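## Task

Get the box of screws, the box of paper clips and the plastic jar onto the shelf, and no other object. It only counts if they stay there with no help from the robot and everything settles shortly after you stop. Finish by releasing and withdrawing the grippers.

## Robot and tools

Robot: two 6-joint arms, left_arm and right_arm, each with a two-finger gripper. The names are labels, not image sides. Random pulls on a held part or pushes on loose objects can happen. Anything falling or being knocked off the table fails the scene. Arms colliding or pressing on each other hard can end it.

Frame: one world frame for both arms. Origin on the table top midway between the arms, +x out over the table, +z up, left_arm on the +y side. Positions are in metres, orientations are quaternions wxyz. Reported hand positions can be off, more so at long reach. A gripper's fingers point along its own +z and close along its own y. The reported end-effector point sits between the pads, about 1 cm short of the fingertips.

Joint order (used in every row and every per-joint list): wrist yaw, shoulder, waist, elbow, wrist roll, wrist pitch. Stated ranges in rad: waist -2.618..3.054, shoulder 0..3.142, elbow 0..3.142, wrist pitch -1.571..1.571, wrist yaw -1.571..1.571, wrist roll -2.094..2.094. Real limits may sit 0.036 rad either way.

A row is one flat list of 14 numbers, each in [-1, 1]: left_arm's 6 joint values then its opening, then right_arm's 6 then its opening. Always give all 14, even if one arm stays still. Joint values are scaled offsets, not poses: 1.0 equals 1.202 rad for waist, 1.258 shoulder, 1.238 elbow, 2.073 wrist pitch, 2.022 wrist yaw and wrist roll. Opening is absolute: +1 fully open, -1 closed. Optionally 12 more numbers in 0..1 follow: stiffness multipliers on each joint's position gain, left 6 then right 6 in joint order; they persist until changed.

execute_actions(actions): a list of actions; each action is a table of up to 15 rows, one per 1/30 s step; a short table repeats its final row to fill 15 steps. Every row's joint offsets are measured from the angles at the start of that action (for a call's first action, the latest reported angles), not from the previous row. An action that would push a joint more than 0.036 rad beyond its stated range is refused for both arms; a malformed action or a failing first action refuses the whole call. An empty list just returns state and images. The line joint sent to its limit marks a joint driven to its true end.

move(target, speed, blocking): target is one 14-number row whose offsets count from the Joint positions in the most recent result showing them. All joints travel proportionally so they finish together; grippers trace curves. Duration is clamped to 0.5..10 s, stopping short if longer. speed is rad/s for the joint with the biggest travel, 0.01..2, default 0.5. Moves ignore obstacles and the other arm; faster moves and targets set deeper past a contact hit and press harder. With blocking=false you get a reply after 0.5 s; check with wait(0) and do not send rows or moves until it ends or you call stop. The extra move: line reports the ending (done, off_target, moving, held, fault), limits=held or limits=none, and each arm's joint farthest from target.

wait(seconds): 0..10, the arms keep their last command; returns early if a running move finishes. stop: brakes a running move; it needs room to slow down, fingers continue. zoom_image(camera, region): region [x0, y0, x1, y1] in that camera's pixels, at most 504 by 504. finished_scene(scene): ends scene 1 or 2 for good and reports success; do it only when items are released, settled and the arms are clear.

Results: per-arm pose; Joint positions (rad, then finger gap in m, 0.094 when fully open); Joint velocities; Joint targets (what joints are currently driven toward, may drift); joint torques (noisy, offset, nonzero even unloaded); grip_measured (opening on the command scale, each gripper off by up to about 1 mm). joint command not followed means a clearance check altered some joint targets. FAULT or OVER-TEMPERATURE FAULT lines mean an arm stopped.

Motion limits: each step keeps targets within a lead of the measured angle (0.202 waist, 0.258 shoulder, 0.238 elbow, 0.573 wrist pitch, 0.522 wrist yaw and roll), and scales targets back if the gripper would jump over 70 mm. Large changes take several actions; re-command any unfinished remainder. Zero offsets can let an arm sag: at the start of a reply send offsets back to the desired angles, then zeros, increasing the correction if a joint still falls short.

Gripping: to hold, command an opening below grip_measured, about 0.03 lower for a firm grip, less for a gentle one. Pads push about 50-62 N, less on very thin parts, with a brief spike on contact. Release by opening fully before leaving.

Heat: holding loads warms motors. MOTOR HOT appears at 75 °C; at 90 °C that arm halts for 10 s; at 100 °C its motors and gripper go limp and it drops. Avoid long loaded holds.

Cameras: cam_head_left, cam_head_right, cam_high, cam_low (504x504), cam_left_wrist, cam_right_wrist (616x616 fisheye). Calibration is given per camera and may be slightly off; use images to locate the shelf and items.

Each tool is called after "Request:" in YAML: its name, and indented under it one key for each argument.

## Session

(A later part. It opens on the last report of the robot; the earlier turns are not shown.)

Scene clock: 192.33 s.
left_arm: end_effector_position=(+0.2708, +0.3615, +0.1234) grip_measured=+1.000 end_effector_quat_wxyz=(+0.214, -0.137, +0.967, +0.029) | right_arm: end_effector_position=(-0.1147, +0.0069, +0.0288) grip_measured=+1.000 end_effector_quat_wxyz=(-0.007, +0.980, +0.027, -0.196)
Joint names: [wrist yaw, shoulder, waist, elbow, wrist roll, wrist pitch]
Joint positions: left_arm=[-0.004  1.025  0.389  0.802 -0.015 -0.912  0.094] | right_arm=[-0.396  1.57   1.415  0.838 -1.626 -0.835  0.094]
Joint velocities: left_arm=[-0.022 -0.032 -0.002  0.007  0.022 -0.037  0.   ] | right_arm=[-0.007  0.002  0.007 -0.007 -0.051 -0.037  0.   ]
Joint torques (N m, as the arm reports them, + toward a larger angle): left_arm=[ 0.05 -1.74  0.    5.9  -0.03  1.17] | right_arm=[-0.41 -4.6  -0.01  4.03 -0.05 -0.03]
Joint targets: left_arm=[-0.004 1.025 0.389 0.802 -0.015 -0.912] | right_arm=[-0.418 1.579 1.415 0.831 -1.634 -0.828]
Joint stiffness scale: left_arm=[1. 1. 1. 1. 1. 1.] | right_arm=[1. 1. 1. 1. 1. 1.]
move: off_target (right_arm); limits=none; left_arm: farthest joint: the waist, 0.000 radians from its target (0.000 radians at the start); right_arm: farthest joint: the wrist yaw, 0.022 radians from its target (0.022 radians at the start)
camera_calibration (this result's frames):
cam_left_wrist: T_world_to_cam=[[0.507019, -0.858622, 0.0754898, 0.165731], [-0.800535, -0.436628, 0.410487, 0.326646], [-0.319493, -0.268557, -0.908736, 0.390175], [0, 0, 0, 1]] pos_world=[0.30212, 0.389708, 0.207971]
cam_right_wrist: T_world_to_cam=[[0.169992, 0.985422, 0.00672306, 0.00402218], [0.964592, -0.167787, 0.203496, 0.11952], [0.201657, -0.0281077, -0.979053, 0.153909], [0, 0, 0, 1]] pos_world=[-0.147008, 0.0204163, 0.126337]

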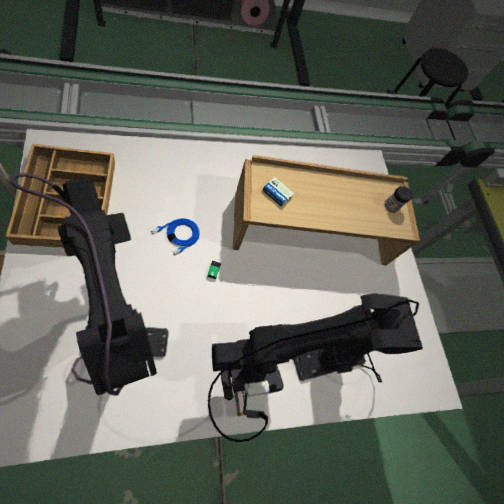

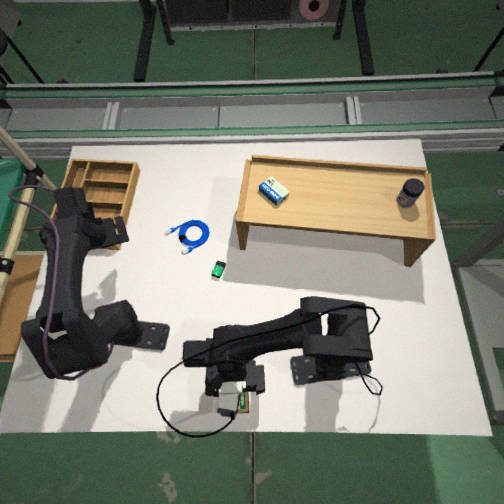

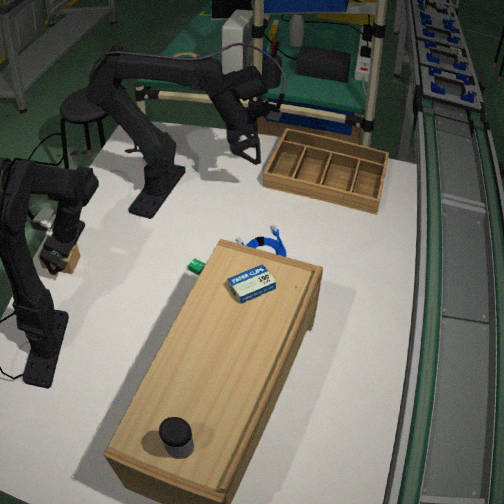

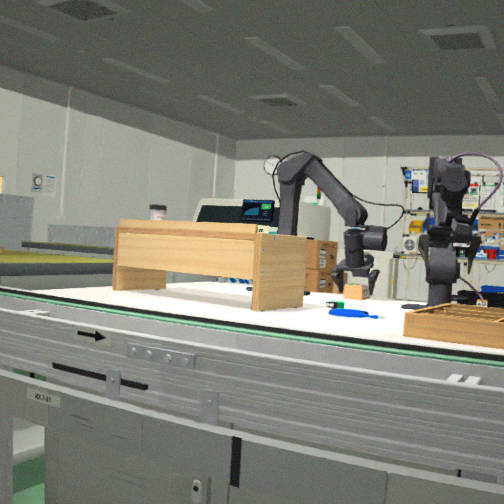

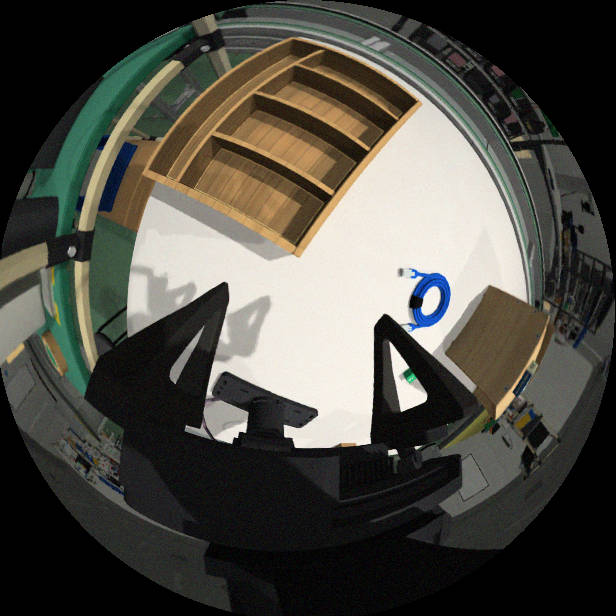

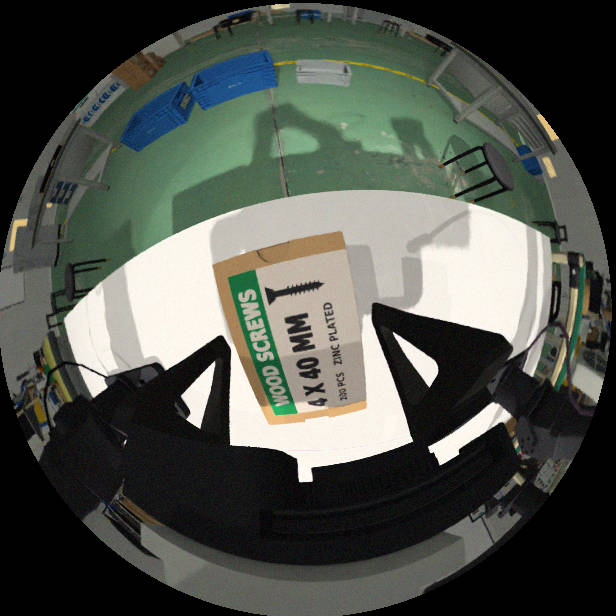

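Close (width ≈0.06 → ~0.28).

Request:
execute_actions:
  actions:
    - [[0,0,0,0,0,0,1,-0.008,0,0,0,0,0,0.9],[0,0,0,0,0,0,1,-0.008,0,0,0,0,0,0.8],[0,0,0,0,0,0,1,-0.008,0,0,0,0,0,0.7],[0,0,0,0,0,0,1,-0.008,0,0,0,0,0,0.6],[0,0,0,0,0,0,1,-0.008,0,0,0,0,0,0.52],[0,0,0,0,0,0,1,-0.008,0,0,0,0,0,0.46],[0,0,0,0,0,0,1,-0.008,0,0,0,0,0,0.42],[0,0,0,0,0,0,1,-0.008,0,0,0,0,0,0.38],[0,0,0,0,0,0,1,-0.008,0,0,0,0,0,0.35],[0,0,0,0,0,0,1,-0.008,0,0,0,0,0,0.32],[0,0,0,0,0,0,1,-0.008,0,0,0,0,0,0.29],[0,0,0,0,0,0,1,-0.008,0,0,0,0,0,0.27],[0,0,0,0,0,0,1,-0.008,0,0,0,0,0,0.25],[0,0,0,0,0,0,1,-0.008,0,0,0,0,0,0.23],[0,0,0,0,0,0,1,-0.008,0,0,0,0,0,0.21]]

Request:
execute_actions:
  actions: []

Scene clock: 197.17 s.
left_arm: end_effector_position=(+0.2708, +0.3615, +0.1234) grip_measured=+1.000 end_effector_quat_wxyz=(+0.214, -0.137, +0.967, +0.029) | right_arm: end_effector_position=(-0.1147, +0.0088, +0.0288) grip_measured=+0.226 end_effector_quat_wxyz=(-0.011, +0.980, +0.028, -0.196)
Joint names: [wrist yaw, shoulder, waist, elbow, wrist roll, wrist pitch]
Joint positions: left_arm=[-0.004  1.025  0.389  0.802 -0.015 -0.912  0.094] | right_arm=[-0.396  1.57   1.415  0.838 -1.626 -0.827  0.058]
Joint velocities: left_arm=[ 0.022 -0.007 -0.002  0.017 -0.051  0.007  0.   ] | right_arm=[-0.007  0.002  0.012 -0.017 -0.066 -0.037 -0.011]
Joint torques (N m, as the arm reports them, + toward a larger angle): left_arm=[ 0.   -1.84  0.07  5.75 -0.02  1.16] | right_arm=[-0.38 -5.51  0.03  4.78  0.01 -0.13]
Joint targets: left_arm=[-0.004 1.025 0.389 0.802 -0.015 -0.912] | right_arm=[-0.412 1.570 1.415 0.838 -1.626 -0.835]
Joint stiffness scale: left_arm=[1. 1. 1. 1. 1. 1.] | right_arm=[1. 1. 1. 1. 1. 1.]
camera_calibration (this result's frames):
cam_left_wrist: T_world_to_cam=[[0.507019, -0.858622, 0.0754898, 0.165731], [-0.800535, -0.436628, 0.410487, 0.326646], [-0.319493, -0.268557, -0.908736, 0.390175], [0, 0, 0, 1]] pos_world=[0.30212, 0.389708, 0.207971]
cam_right_wrist: T_world_to_cam=[[0.169992, 0.985337, 0.0146171, 0.00194117], [0.964591, -0.169412, 0.202146, 0.119885], [0.201658, -0.0202637, -0.979246, 0.153912], [0, 0, 0, 1]] pos_world=[-0.147008, 0.0215161, 0.126455]

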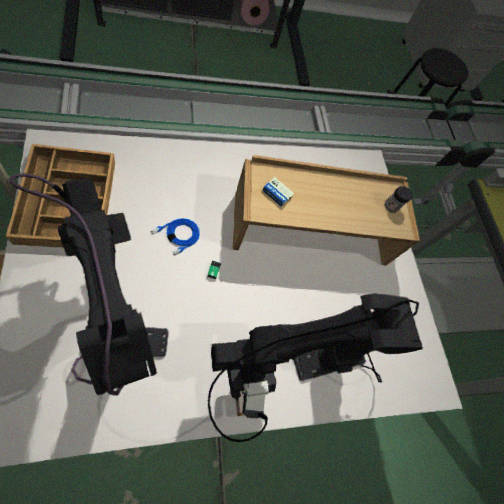

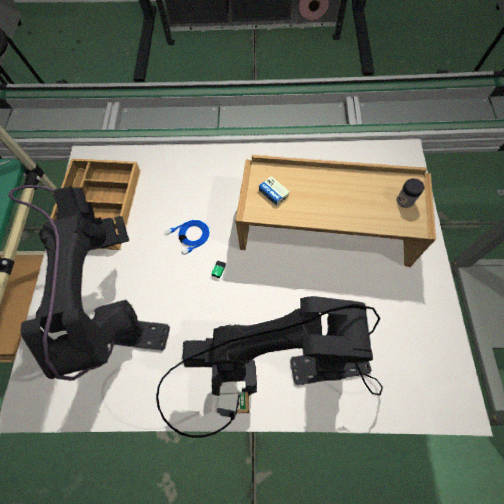

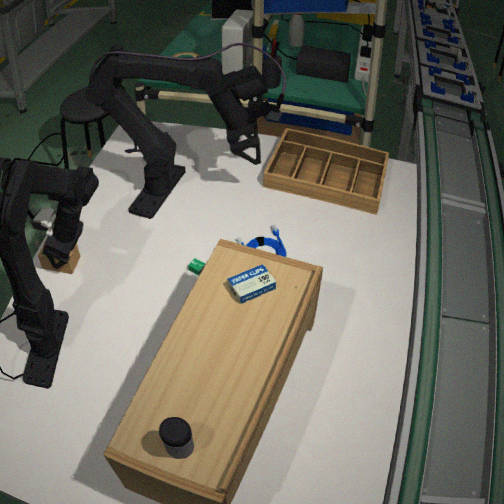

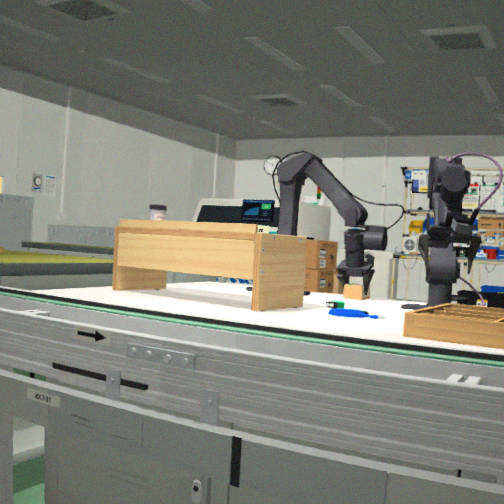

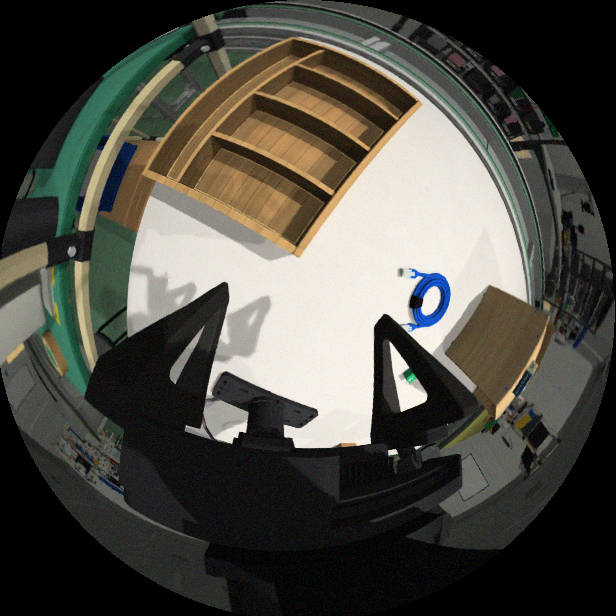

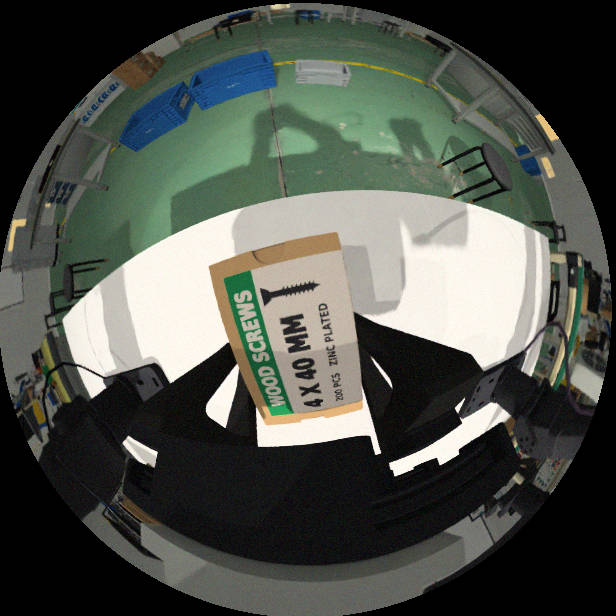

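Scene clock: 197.17 s.
left_arm: end_effector_position=(+0.2708, +0.3615, +0.1234) grip_measured=+1.000 end_effector_quat_wxyz=(+0.214, -0.137, +0.967, +0.029) | right_arm: end_effector_position=(-0.1147, +0.0088, +0.0288) grip_measured=+0.226 end_effector_quat_wxyz=(-0.011, +0.980, +0.028, -0.196)
Joint names: [wrist yaw, shoulder, waist, elbow, wrist roll, wrist pitch]
Joint positions: left_arm=[-0.004  1.025  0.389  0.802 -0.015 -0.912  0.094] | right_arm=[-0.396  1.57   1.415  0.838 -1.626 -0.827  0.058]
Joint velocities: left_arm=[ 0.022 -0.007 -0.002  0.017 -0.051  0.007  0.   ] | right_arm=[-0.007  0.002  0.012 -0.017 -0.066 -0.037 -0.011]
Joint torques (N m, as the arm reports them, + toward a larger angle): left_arm=[ 0.   -1.84  0.07  5.75 -0.02  1.16] | right_arm=[-0.38 -5.51  0.03  4.78  0.01 -0.13]
Joint targets: left_arm=[-0.004 1.025 0.389 0.802 -0.015 -0.912] | right_arm=[-0.412 1.570 1.415 0.838 -1.626 -0.835]
Joint stiffness scale: left_arm=[1. 1. 1. 1. 1. 1.] | right_arm=[1. 1. 1. 1. 1. 1.]
camera_calibration (this result's frames):
cam_left_wrist: T_world_to_cam=[[0.507019, -0.858622, 0.0754898, 0.165731], [-0.800535, -0.436628, 0.410487, 0.326646], [-0.319493, -0.268557, -0.908736, 0.390175], [0, 0, 0, 1]] pos_world=[0.30212, 0.389708, 0.207971]
cam_right_wrist: T_world_to_cam=[[0.169992, 0.985337, 0.0146171, 0.00194117], [0.964591, -0.169412, 0.202146, 0.119885], [0.201658, -0.0202637, -0.979246, 0.153912], [0, 0, 0, 1]] pos_world=[-0.147008, 0.0215161, 0.126455]

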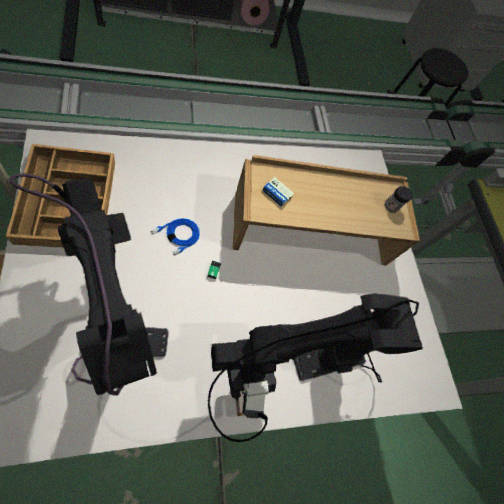

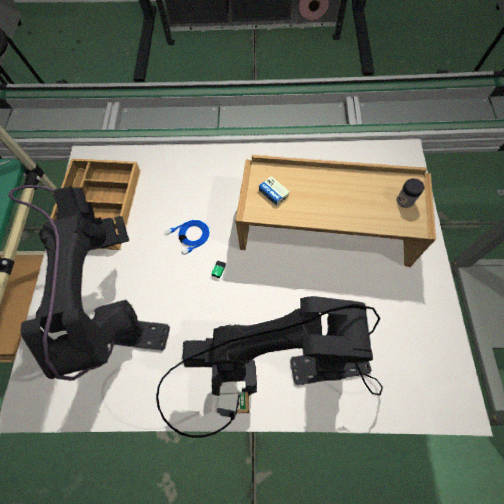

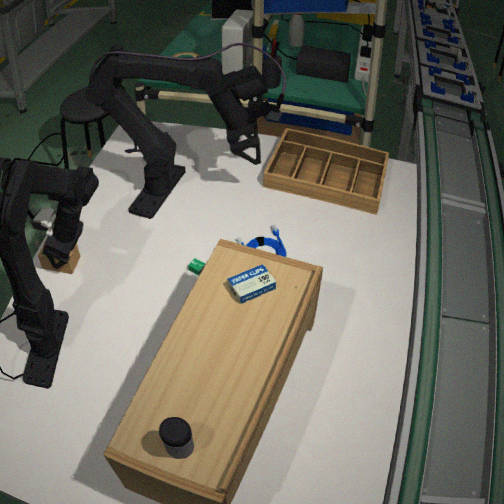

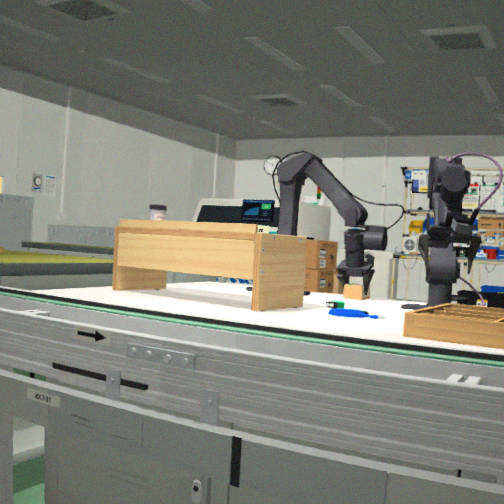

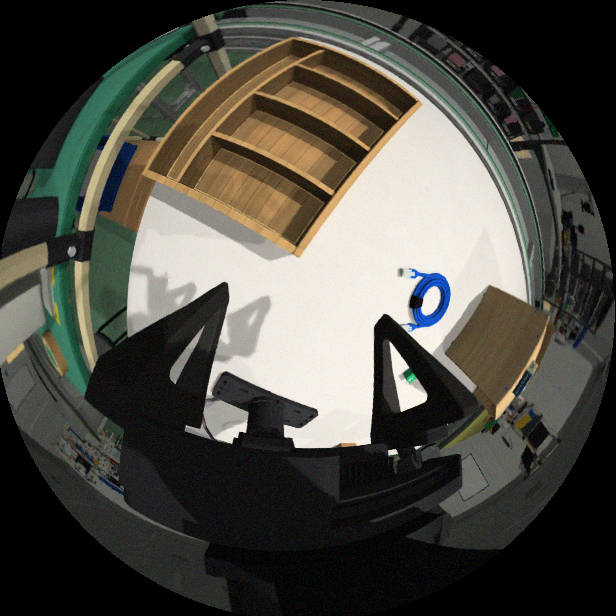

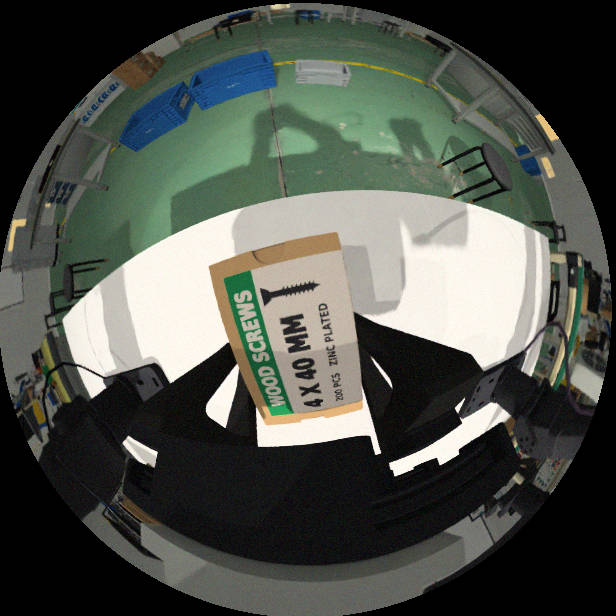

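Request:
execute_actions:
  actions:
    - [[0,0,0,0,0,0,1,-0.008,0,0,0,0,0,0.19],[0,0,0,0,0,0,1,-0.008,0,0,0,0,0,0.18],[0,0,0,0,0,0,1,-0.008,0,0,0,0,0,0.17],[0,0,0,0,0,0,1,-0.008,0,0,0,0,0,0.17],[0,0,0,0,0,0,1,-0.008,-0.005,0,0.005,0,0,0.17],[0,0,0,0,0,0,1,-0.008,-0.01,0,0.01,0,0,0.17],[0,0,0,0,0,0,1,-0.008,-0.015,0,0.017,0,-0.003,0.17],[0,0,0,0,0,0,1,-0.008,-0.02,0,0.025,0,-0.008,0.17],[0,0,0,0,0,0,1,-0.008,-0.026,0,0.033,0,-0.015,0.17],[0,0,0,0,0,0,1,-0.008,-0.032,0,0.042,0,-0.023,0.17],[0,0,0,0,0,0,1,-0.008,-0.038,0,0.051,0,-0.031,0.17],[0,0,0,0,0,0,1,-0.008,-0.044,0,0.059,0,-0.039,0.17],[0,0,0,0,0,0,1,-0.008,-0.049,0,0.066,0,-0.045,0.17],[0,0,0,0,0,0,1,-0.008,-0.052,0,0.07,0,-0.049,0.17]]

Scene clock: 202.20 s.
left_arm: end_effector_position=(+0.2708, +0.3615, +0.1234) grip_measured=+1.000 end_effector_quat_wxyz=(+0.214, -0.137, +0.967, +0.029) | right_arm: end_effector_position=(-0.1125, +0.0101, +0.0401) grip_measured=+0.212 end_effector_quat_wxyz=(-0.010, +0.981, +0.028, -0.190)
Joint names: [wrist yaw, shoulder, waist, elbow, wrist roll, wrist pitch]
Joint positions: left_arm=[-0.004  1.025  0.389  0.802 -0.015 -0.912  0.094] | right_arm=[-0.383  1.553  1.415  0.876 -1.626 -0.882  0.057]
Joint velocities: left_arm=[ 0.037 -0.007  0.012 -0.012  0.007  0.066  0.   ] | right_arm=[ 0.007 -0.193  0.007  0.198  0.037 -0.198 -0.   ]
Joint torques (N m, as the arm reports them, + toward a larger angle): left_arm=[ 0.02 -1.75 -0.08  5.82  0.01  1.13] | right_arm=[-0.47 -9.09 -0.02  6.85  0.01 -0.19]
Joint targets: left_arm=[-0.004 1.025 0.389 0.802 -0.015 -0.912] | right_arm=[-0.412 1.505 1.415 0.925 -1.626 -0.928]
Joint stiffness scale: left_arm=[1. 1. 1. 1. 1. 1.] | right_arm=[1. 1. 1. 1. 1. 1.]
camera_calibration (this result's frames):
cam_left_wrist: T_world_to_cam=[[0.507019, -0.858622, 0.0754898, 0.165731], [-0.800535, -0.436628, 0.410487, 0.326646], [-0.319493, -0.268557, -0.908736, 0.390175], [0, 0, 0, 1]] pos_world=[0.30212, 0.389708, 0.207971]
cam_right_wrist: T_world_to_cam=[[0.169943, 0.985335, 0.0153162, 0.0000557049], [0.961862, -0.169235, 0.214897, 0.114946], [0.214338, -0.0217881, -0.976517, 0.165898], [0, 0, 0, 1]] pos_world=[-0.14613, 0.0230127, 0.1373]

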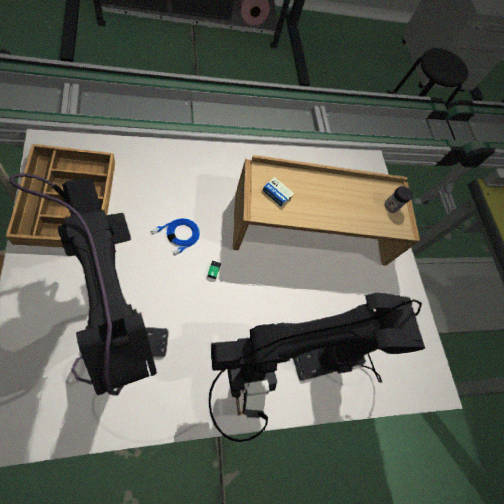

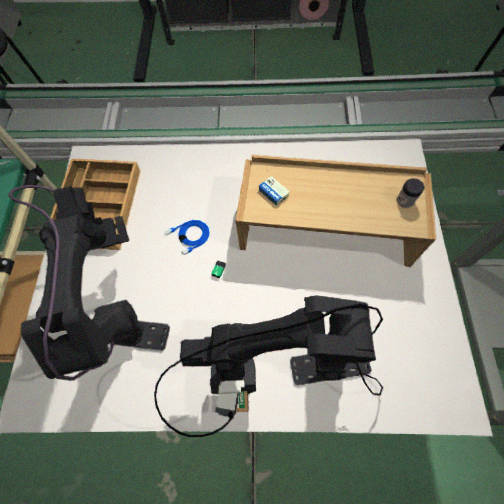

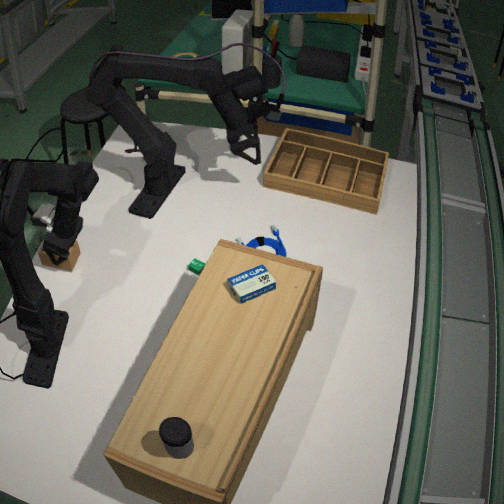

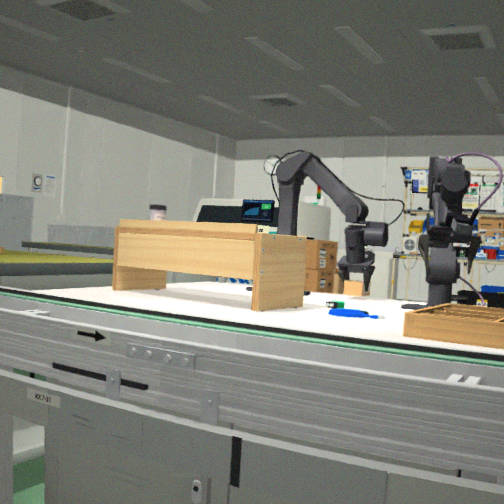

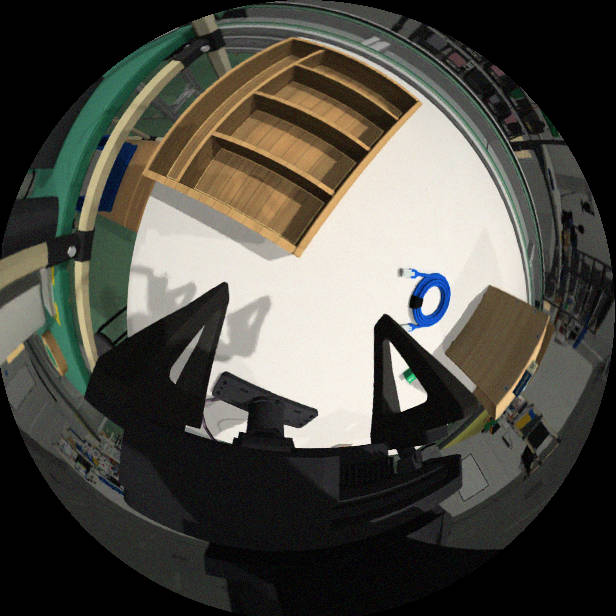

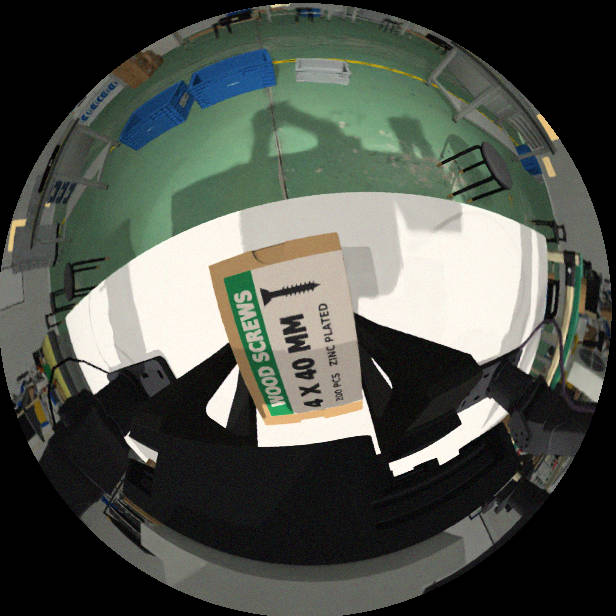

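Request:
move:
  target: [0,0,0,0,0,0,1, 0.16,-0.302,-0.928,0.519,0.55,-0.272,0.17]
  speed: 0.9

Scene clock: 207.97 s.
left_arm: end_effector_position=(+0.2708, +0.3615, +0.1234) grip_measured=+1.000 end_effector_quat_wxyz=(+0.214, -0.137, +0.967, +0.029) | right_arm: end_effector_position=(+0.1596, -0.1215, +0.2597) grip_measured=+0.212 end_effector_quat_wxyz=(+0.189, -0.469, +0.863, +0.023)
Joint names: [wrist yaw, shoulder, waist, elbow, wrist roll, wrist pitch]
Joint positions: left_arm=[-0.004  1.025  0.389  0.802 -0.015 -0.912  0.094] | right_arm=[-0.059  1.199  0.306  1.481 -0.522 -1.475  0.057]
Joint velocities: left_arm=[ 0.037 -0.007 -0.002 -0.002  0.007 -0.037  0.   ] | right_arm=[ 0.007 -0.017  0.007 -0.002  0.022 -0.051 -0.002]
Joint torques (N m, as the arm reports them, + toward a larger angle): left_arm=[ 0.06 -1.74  0.19  5.77  0.    1.17] | right_arm=[-0.01 -4.74 -0.68  7.47  0.1   0.84]
Joint targets: left_arm=[-0.004 1.025 0.389 0.802 -0.015 -0.912] | right_arm=[-0.059 1.173 0.299 1.518 -0.514 -1.446]
Joint stiffness scale: left_arm=[1. 1. 1. 1. 1. 1.] | right_arm=[1. 1. 1. 1. 1. 1.]
move: off_target (right_arm); limits=none; left_arm: farthest joint: the waist, 0.000 radians from its target (0.000 radians at the start); right_arm: farthest joint: the elbow, 0.038 radians from its target (0.627 radians at the start)
camera_calibration (this result's frames):
cam_left_wrist: T_world_to_cam=[[0.507019, -0.858622, 0.0754898, 0.165731], [-0.800535, -0.436628, 0.410487, 0.326646], [-0.319493, -0.268557, -0.908736, 0.390175], [0, 0, 0, 1]] pos_world=[0.30212, 0.389708, 0.207971]
cam_right_wrist: T_world_to_cam=[[0.673579, -0.728678, 0.123775, -0.236615], [-0.735242, -0.643466, 0.213003, -0.00252788], [-0.0755657, -0.234479, -0.96918, 0.337622], [0, 0, 0, 1]] pos_world=[0.183033, -0.0948772, 0.357042]

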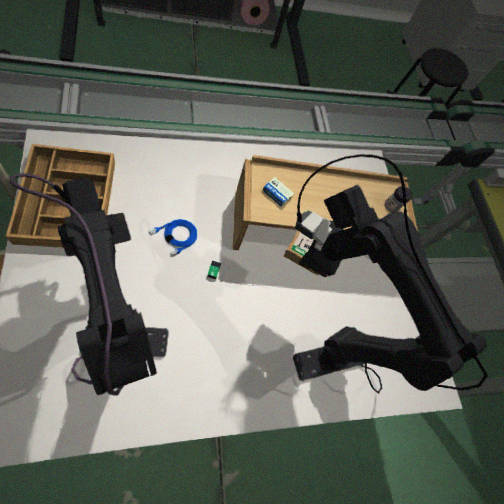

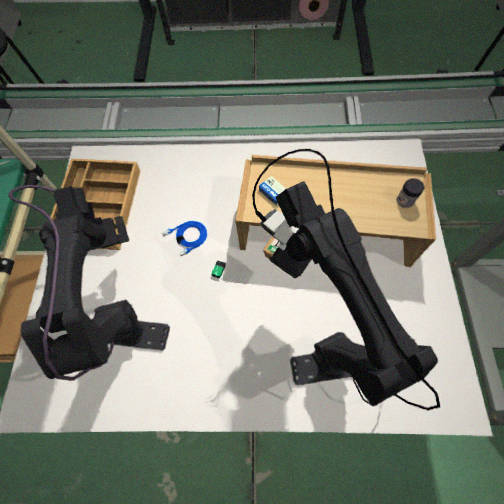

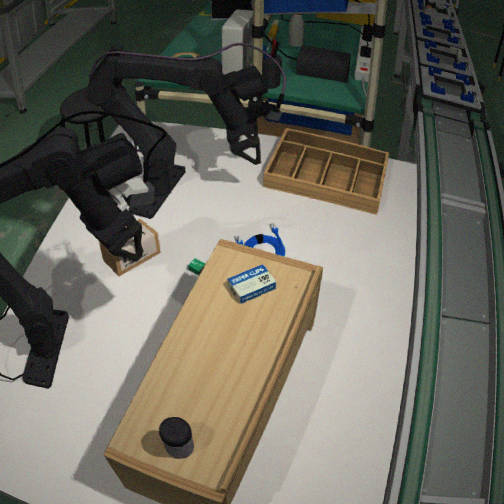

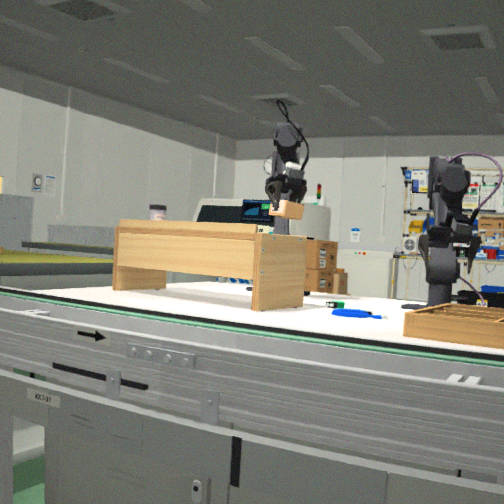

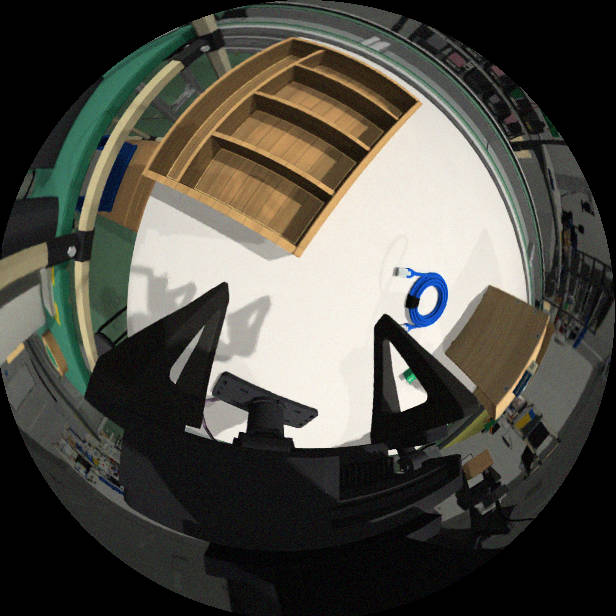

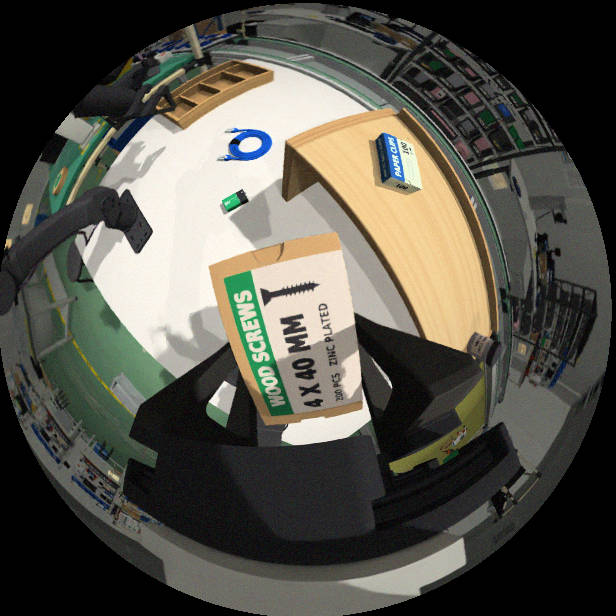

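Request:
move:
  target: [0,0,0,0,0,0,1, 0.032,0.431,-0.455,0.3815,0.26,0.093,0.17]
  speed: 0.7

Scene clock: 211.03 s.
left_arm: end_effector_position=(+0.2708, +0.3615, +0.1234) grip_measured=+1.000 end_effector_quat_wxyz=(+0.214, -0.137, +0.967, +0.029) | right_arm: end_effector_position=(+0.3536, -0.2717, +0.2417) grip_measured=+0.212 end_effector_quat_wxyz=(+0.194, +0.042, +0.980, -0.012)
Joint names: [wrist yaw, shoulder, waist, elbow, wrist roll, wrist pitch]
Joint positions: left_arm=[-0.004  1.025  0.389  0.802 -0.015 -0.912  0.094] | right_arm=[ 0.006  1.766 -0.245  1.907 -0.004 -1.32   0.057]
Joint velocities: left_arm=[ 0.051  0.002 -0.012  0.012 -0.037 -0.022  0.   ] | right_arm=[-0.022  0.012  0.002  0.017  0.051 -0.051 -0.   ]
Joint torques (N m, as the arm reports them, + toward a larger angle): left_arm=[ 0.01 -1.61  0.01  5.68 -0.01  1.12] | right_arm=[  0.02 -10.77   0.33   8.45   0.1    0.95]
Joint targets: left_arm=[-0.004 1.025 0.389 0.802 -0.015 -0.912] | right_arm=[0.006 1.741 -0.241 1.953 0.003 -1.282]
Joint stiffness scale: left_arm=[1. 1. 1. 1. 1. 1.] | right_arm=[1. 1. 1. 1. 1. 1.]
move: off_target (right_arm); limits=none; left_arm: farthest joint: the waist, 0.000 radians from its target (0.000 radians at the start); right_arm: farthest joint: the elbow, 0.046 radians from its target (0.472 radians at the start)
camera_calibration (this result's frames):
cam_left_wrist: T_world_to_cam=[[0.507019, -0.858622, 0.0754898, 0.165731], [-0.800535, -0.436628, 0.410487, 0.326646], [-0.319493, -0.268557, -0.908736, 0.390175], [0, 0, 0, 1]] pos_world=[0.30212, 0.389708, 0.207971]
cam_right_wrist: T_world_to_cam=[[-0.304526, -0.952447, -0.0104192, -0.157062], [-0.931801, 0.295621, 0.210608, 0.372507], [-0.197513, 0.0738442, -0.977515, 0.428524], [0, 0, 0, 1]] pos_world=[0.383912, -0.291358, 0.338799]

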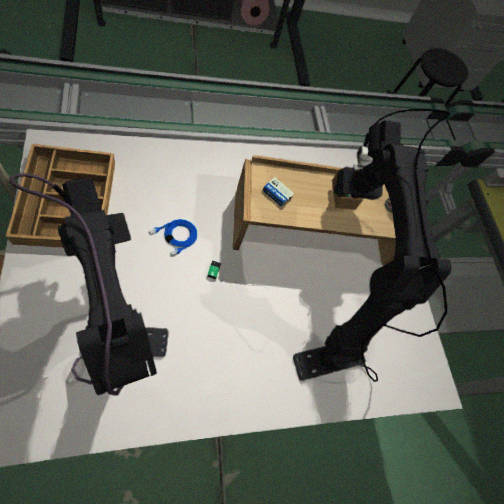

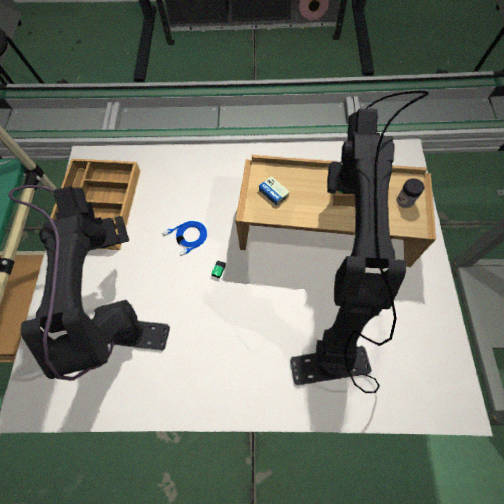

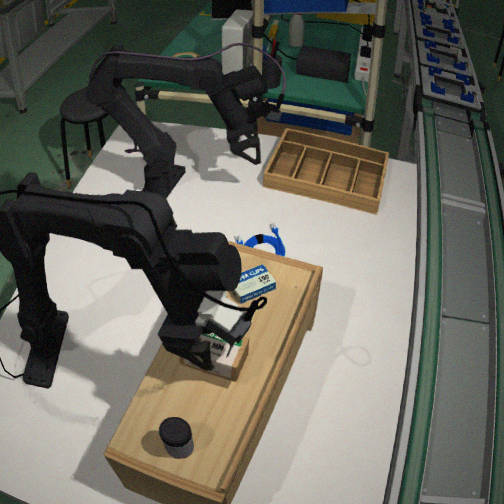

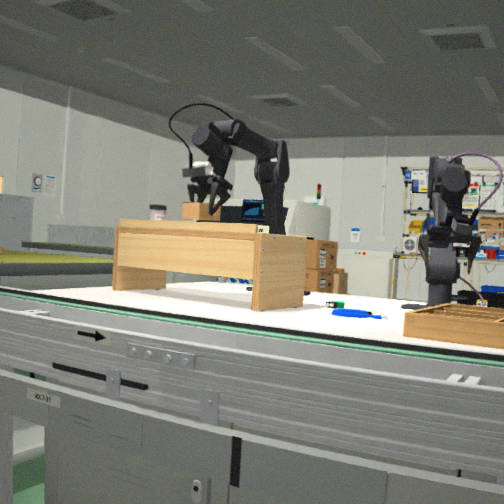

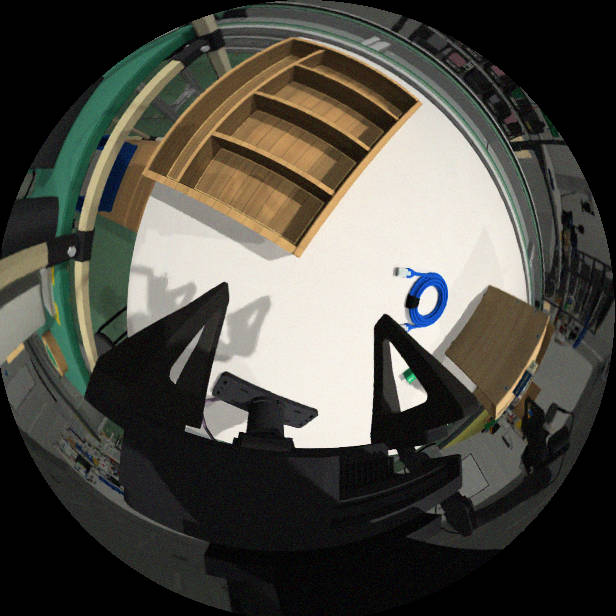

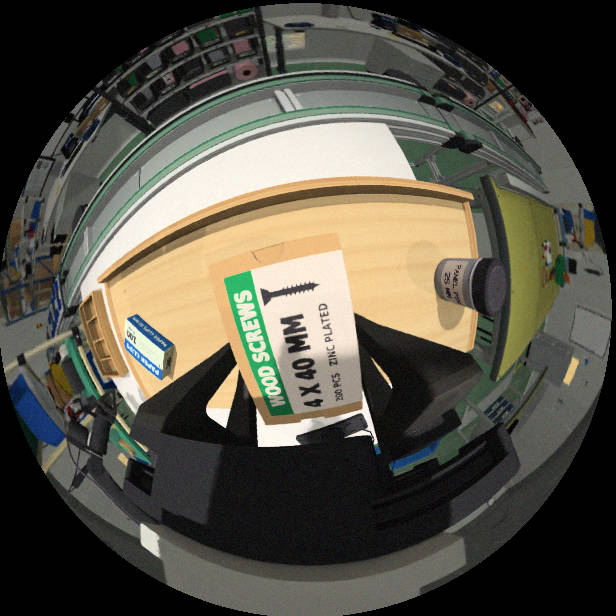

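Request:
move:
  target: [0,0,0,0,0,0,1, 0,-0.02,0,-0.108,0,0.084,0.17]
  speed: 0.15

Scene clock: 214.17 s.
left_arm: end_effector_position=(+0.2708, +0.3615, +0.1234) grip_measured=+1.000 end_effector_quat_wxyz=(+0.214, -0.137, +0.967, +0.029) | right_arm: end_effector_position=(+0.3643, -0.2723, +0.2127) grip_measured=+0.212 end_effector_quat_wxyz=(+0.197, +0.042, +0.980, -0.011)
Joint names: [wrist yaw, shoulder, waist, elbow, wrist roll, wrist pitch]
Joint positions: left_arm=[-0.004  1.025  0.389  0.802 -0.015 -0.912  0.094] | right_arm=[ 0.004  1.766 -0.245  1.784 -0.004 -1.193  0.057]
Joint velocities: left_arm=[ 0.007 -0.002 -0.017  0.002 -0.022  0.007  0.   ] | right_arm=[-0.007 -0.002  0.007 -0.007 -0.022 -0.007 -0.001]
Joint torques (N m, as the arm reports them, + toward a larger angle): left_arm=[ 0.03 -1.73 -0.04  5.79 -0.02  1.15] | right_arm=[  0.06 -11.03  -0.01   4.69   0.     1.03]
Joint targets: left_arm=[-0.004 1.025 0.389 0.802 -0.015 -0.912] | right_arm=[0.006 1.741 -0.245 1.773 -0.004 -1.146]
Joint stiffness scale: left_arm=[1. 1. 1. 1. 1. 1.] | right_arm=[1. 1. 1. 1. 1. 1.]
move: off_target (right_arm); limits=none; left_arm: farthest joint: the waist, 0.000 radians from its target (0.000 radians at the start); right_arm: farthest joint: the wrist pitch, 0.047 radians from its target (0.174 radians at the start)
camera_calibration (this result's frames):
cam_left_wrist: T_world_to_cam=[[0.507019, -0.858622, 0.0754898, 0.165731], [-0.800535, -0.436628, 0.410487, 0.326646], [-0.319493, -0.268557, -0.908736, 0.390175], [0, 0, 0, 1]] pos_world=[0.30212, 0.389708, 0.207971]
cam_right_wrist: T_world_to_cam=[[-0.304108, -0.952545, -0.0132805, -0.154247], [-0.9329, 0.294955, 0.206638, 0.389887], [-0.192914, 0.0752296, -0.978327, 0.40126], [0, 0, 0, 1]] pos_world=[0.394227, -0.292113, 0.30995]

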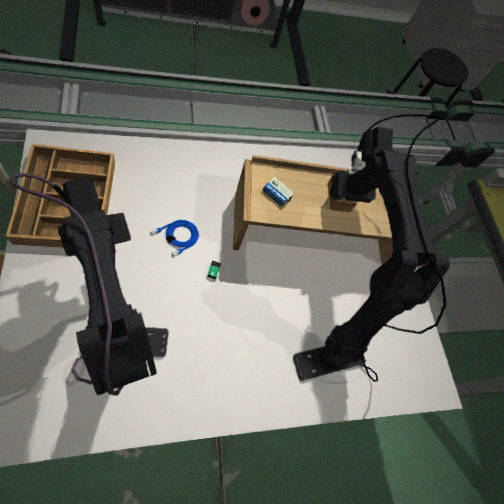

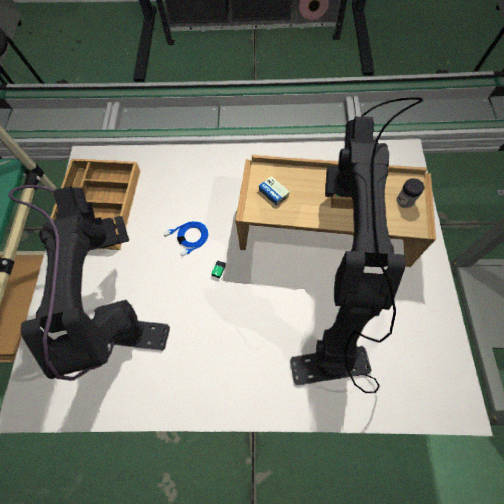

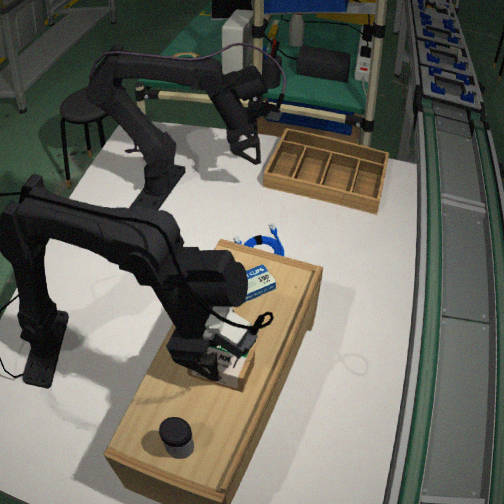

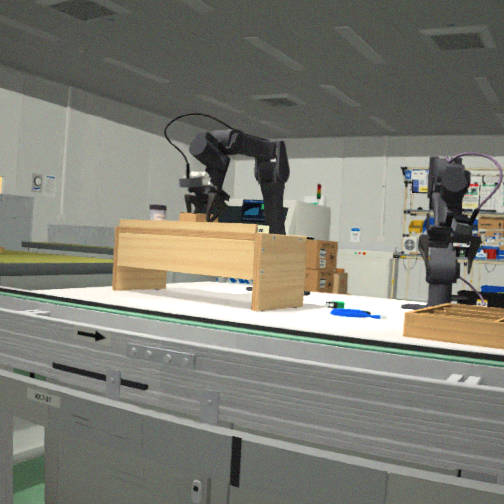

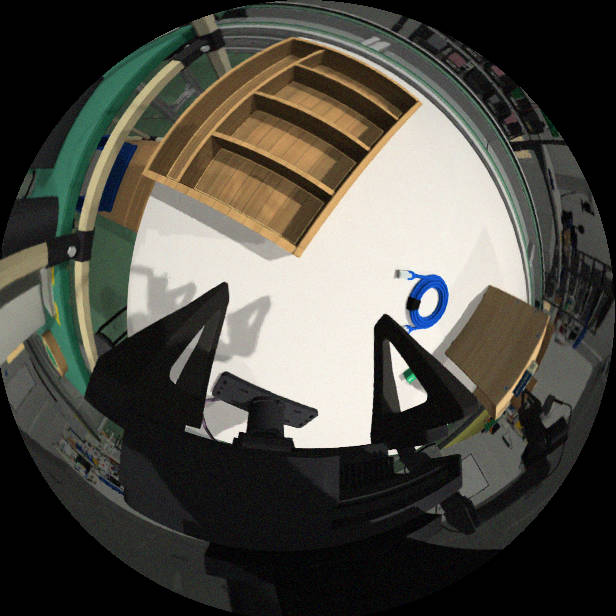

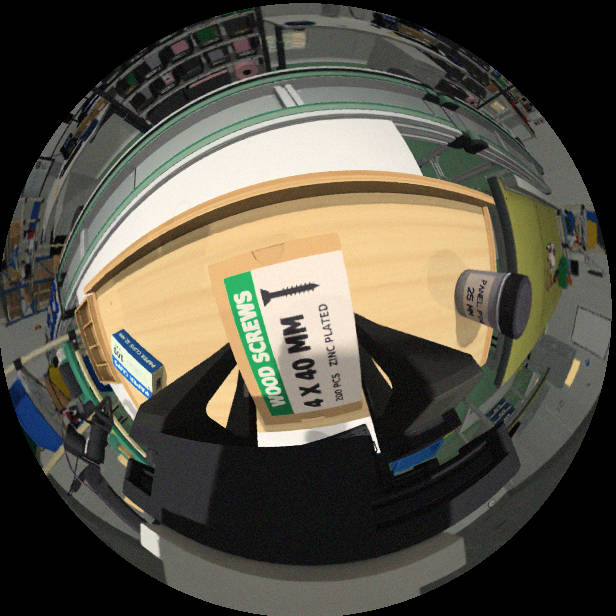

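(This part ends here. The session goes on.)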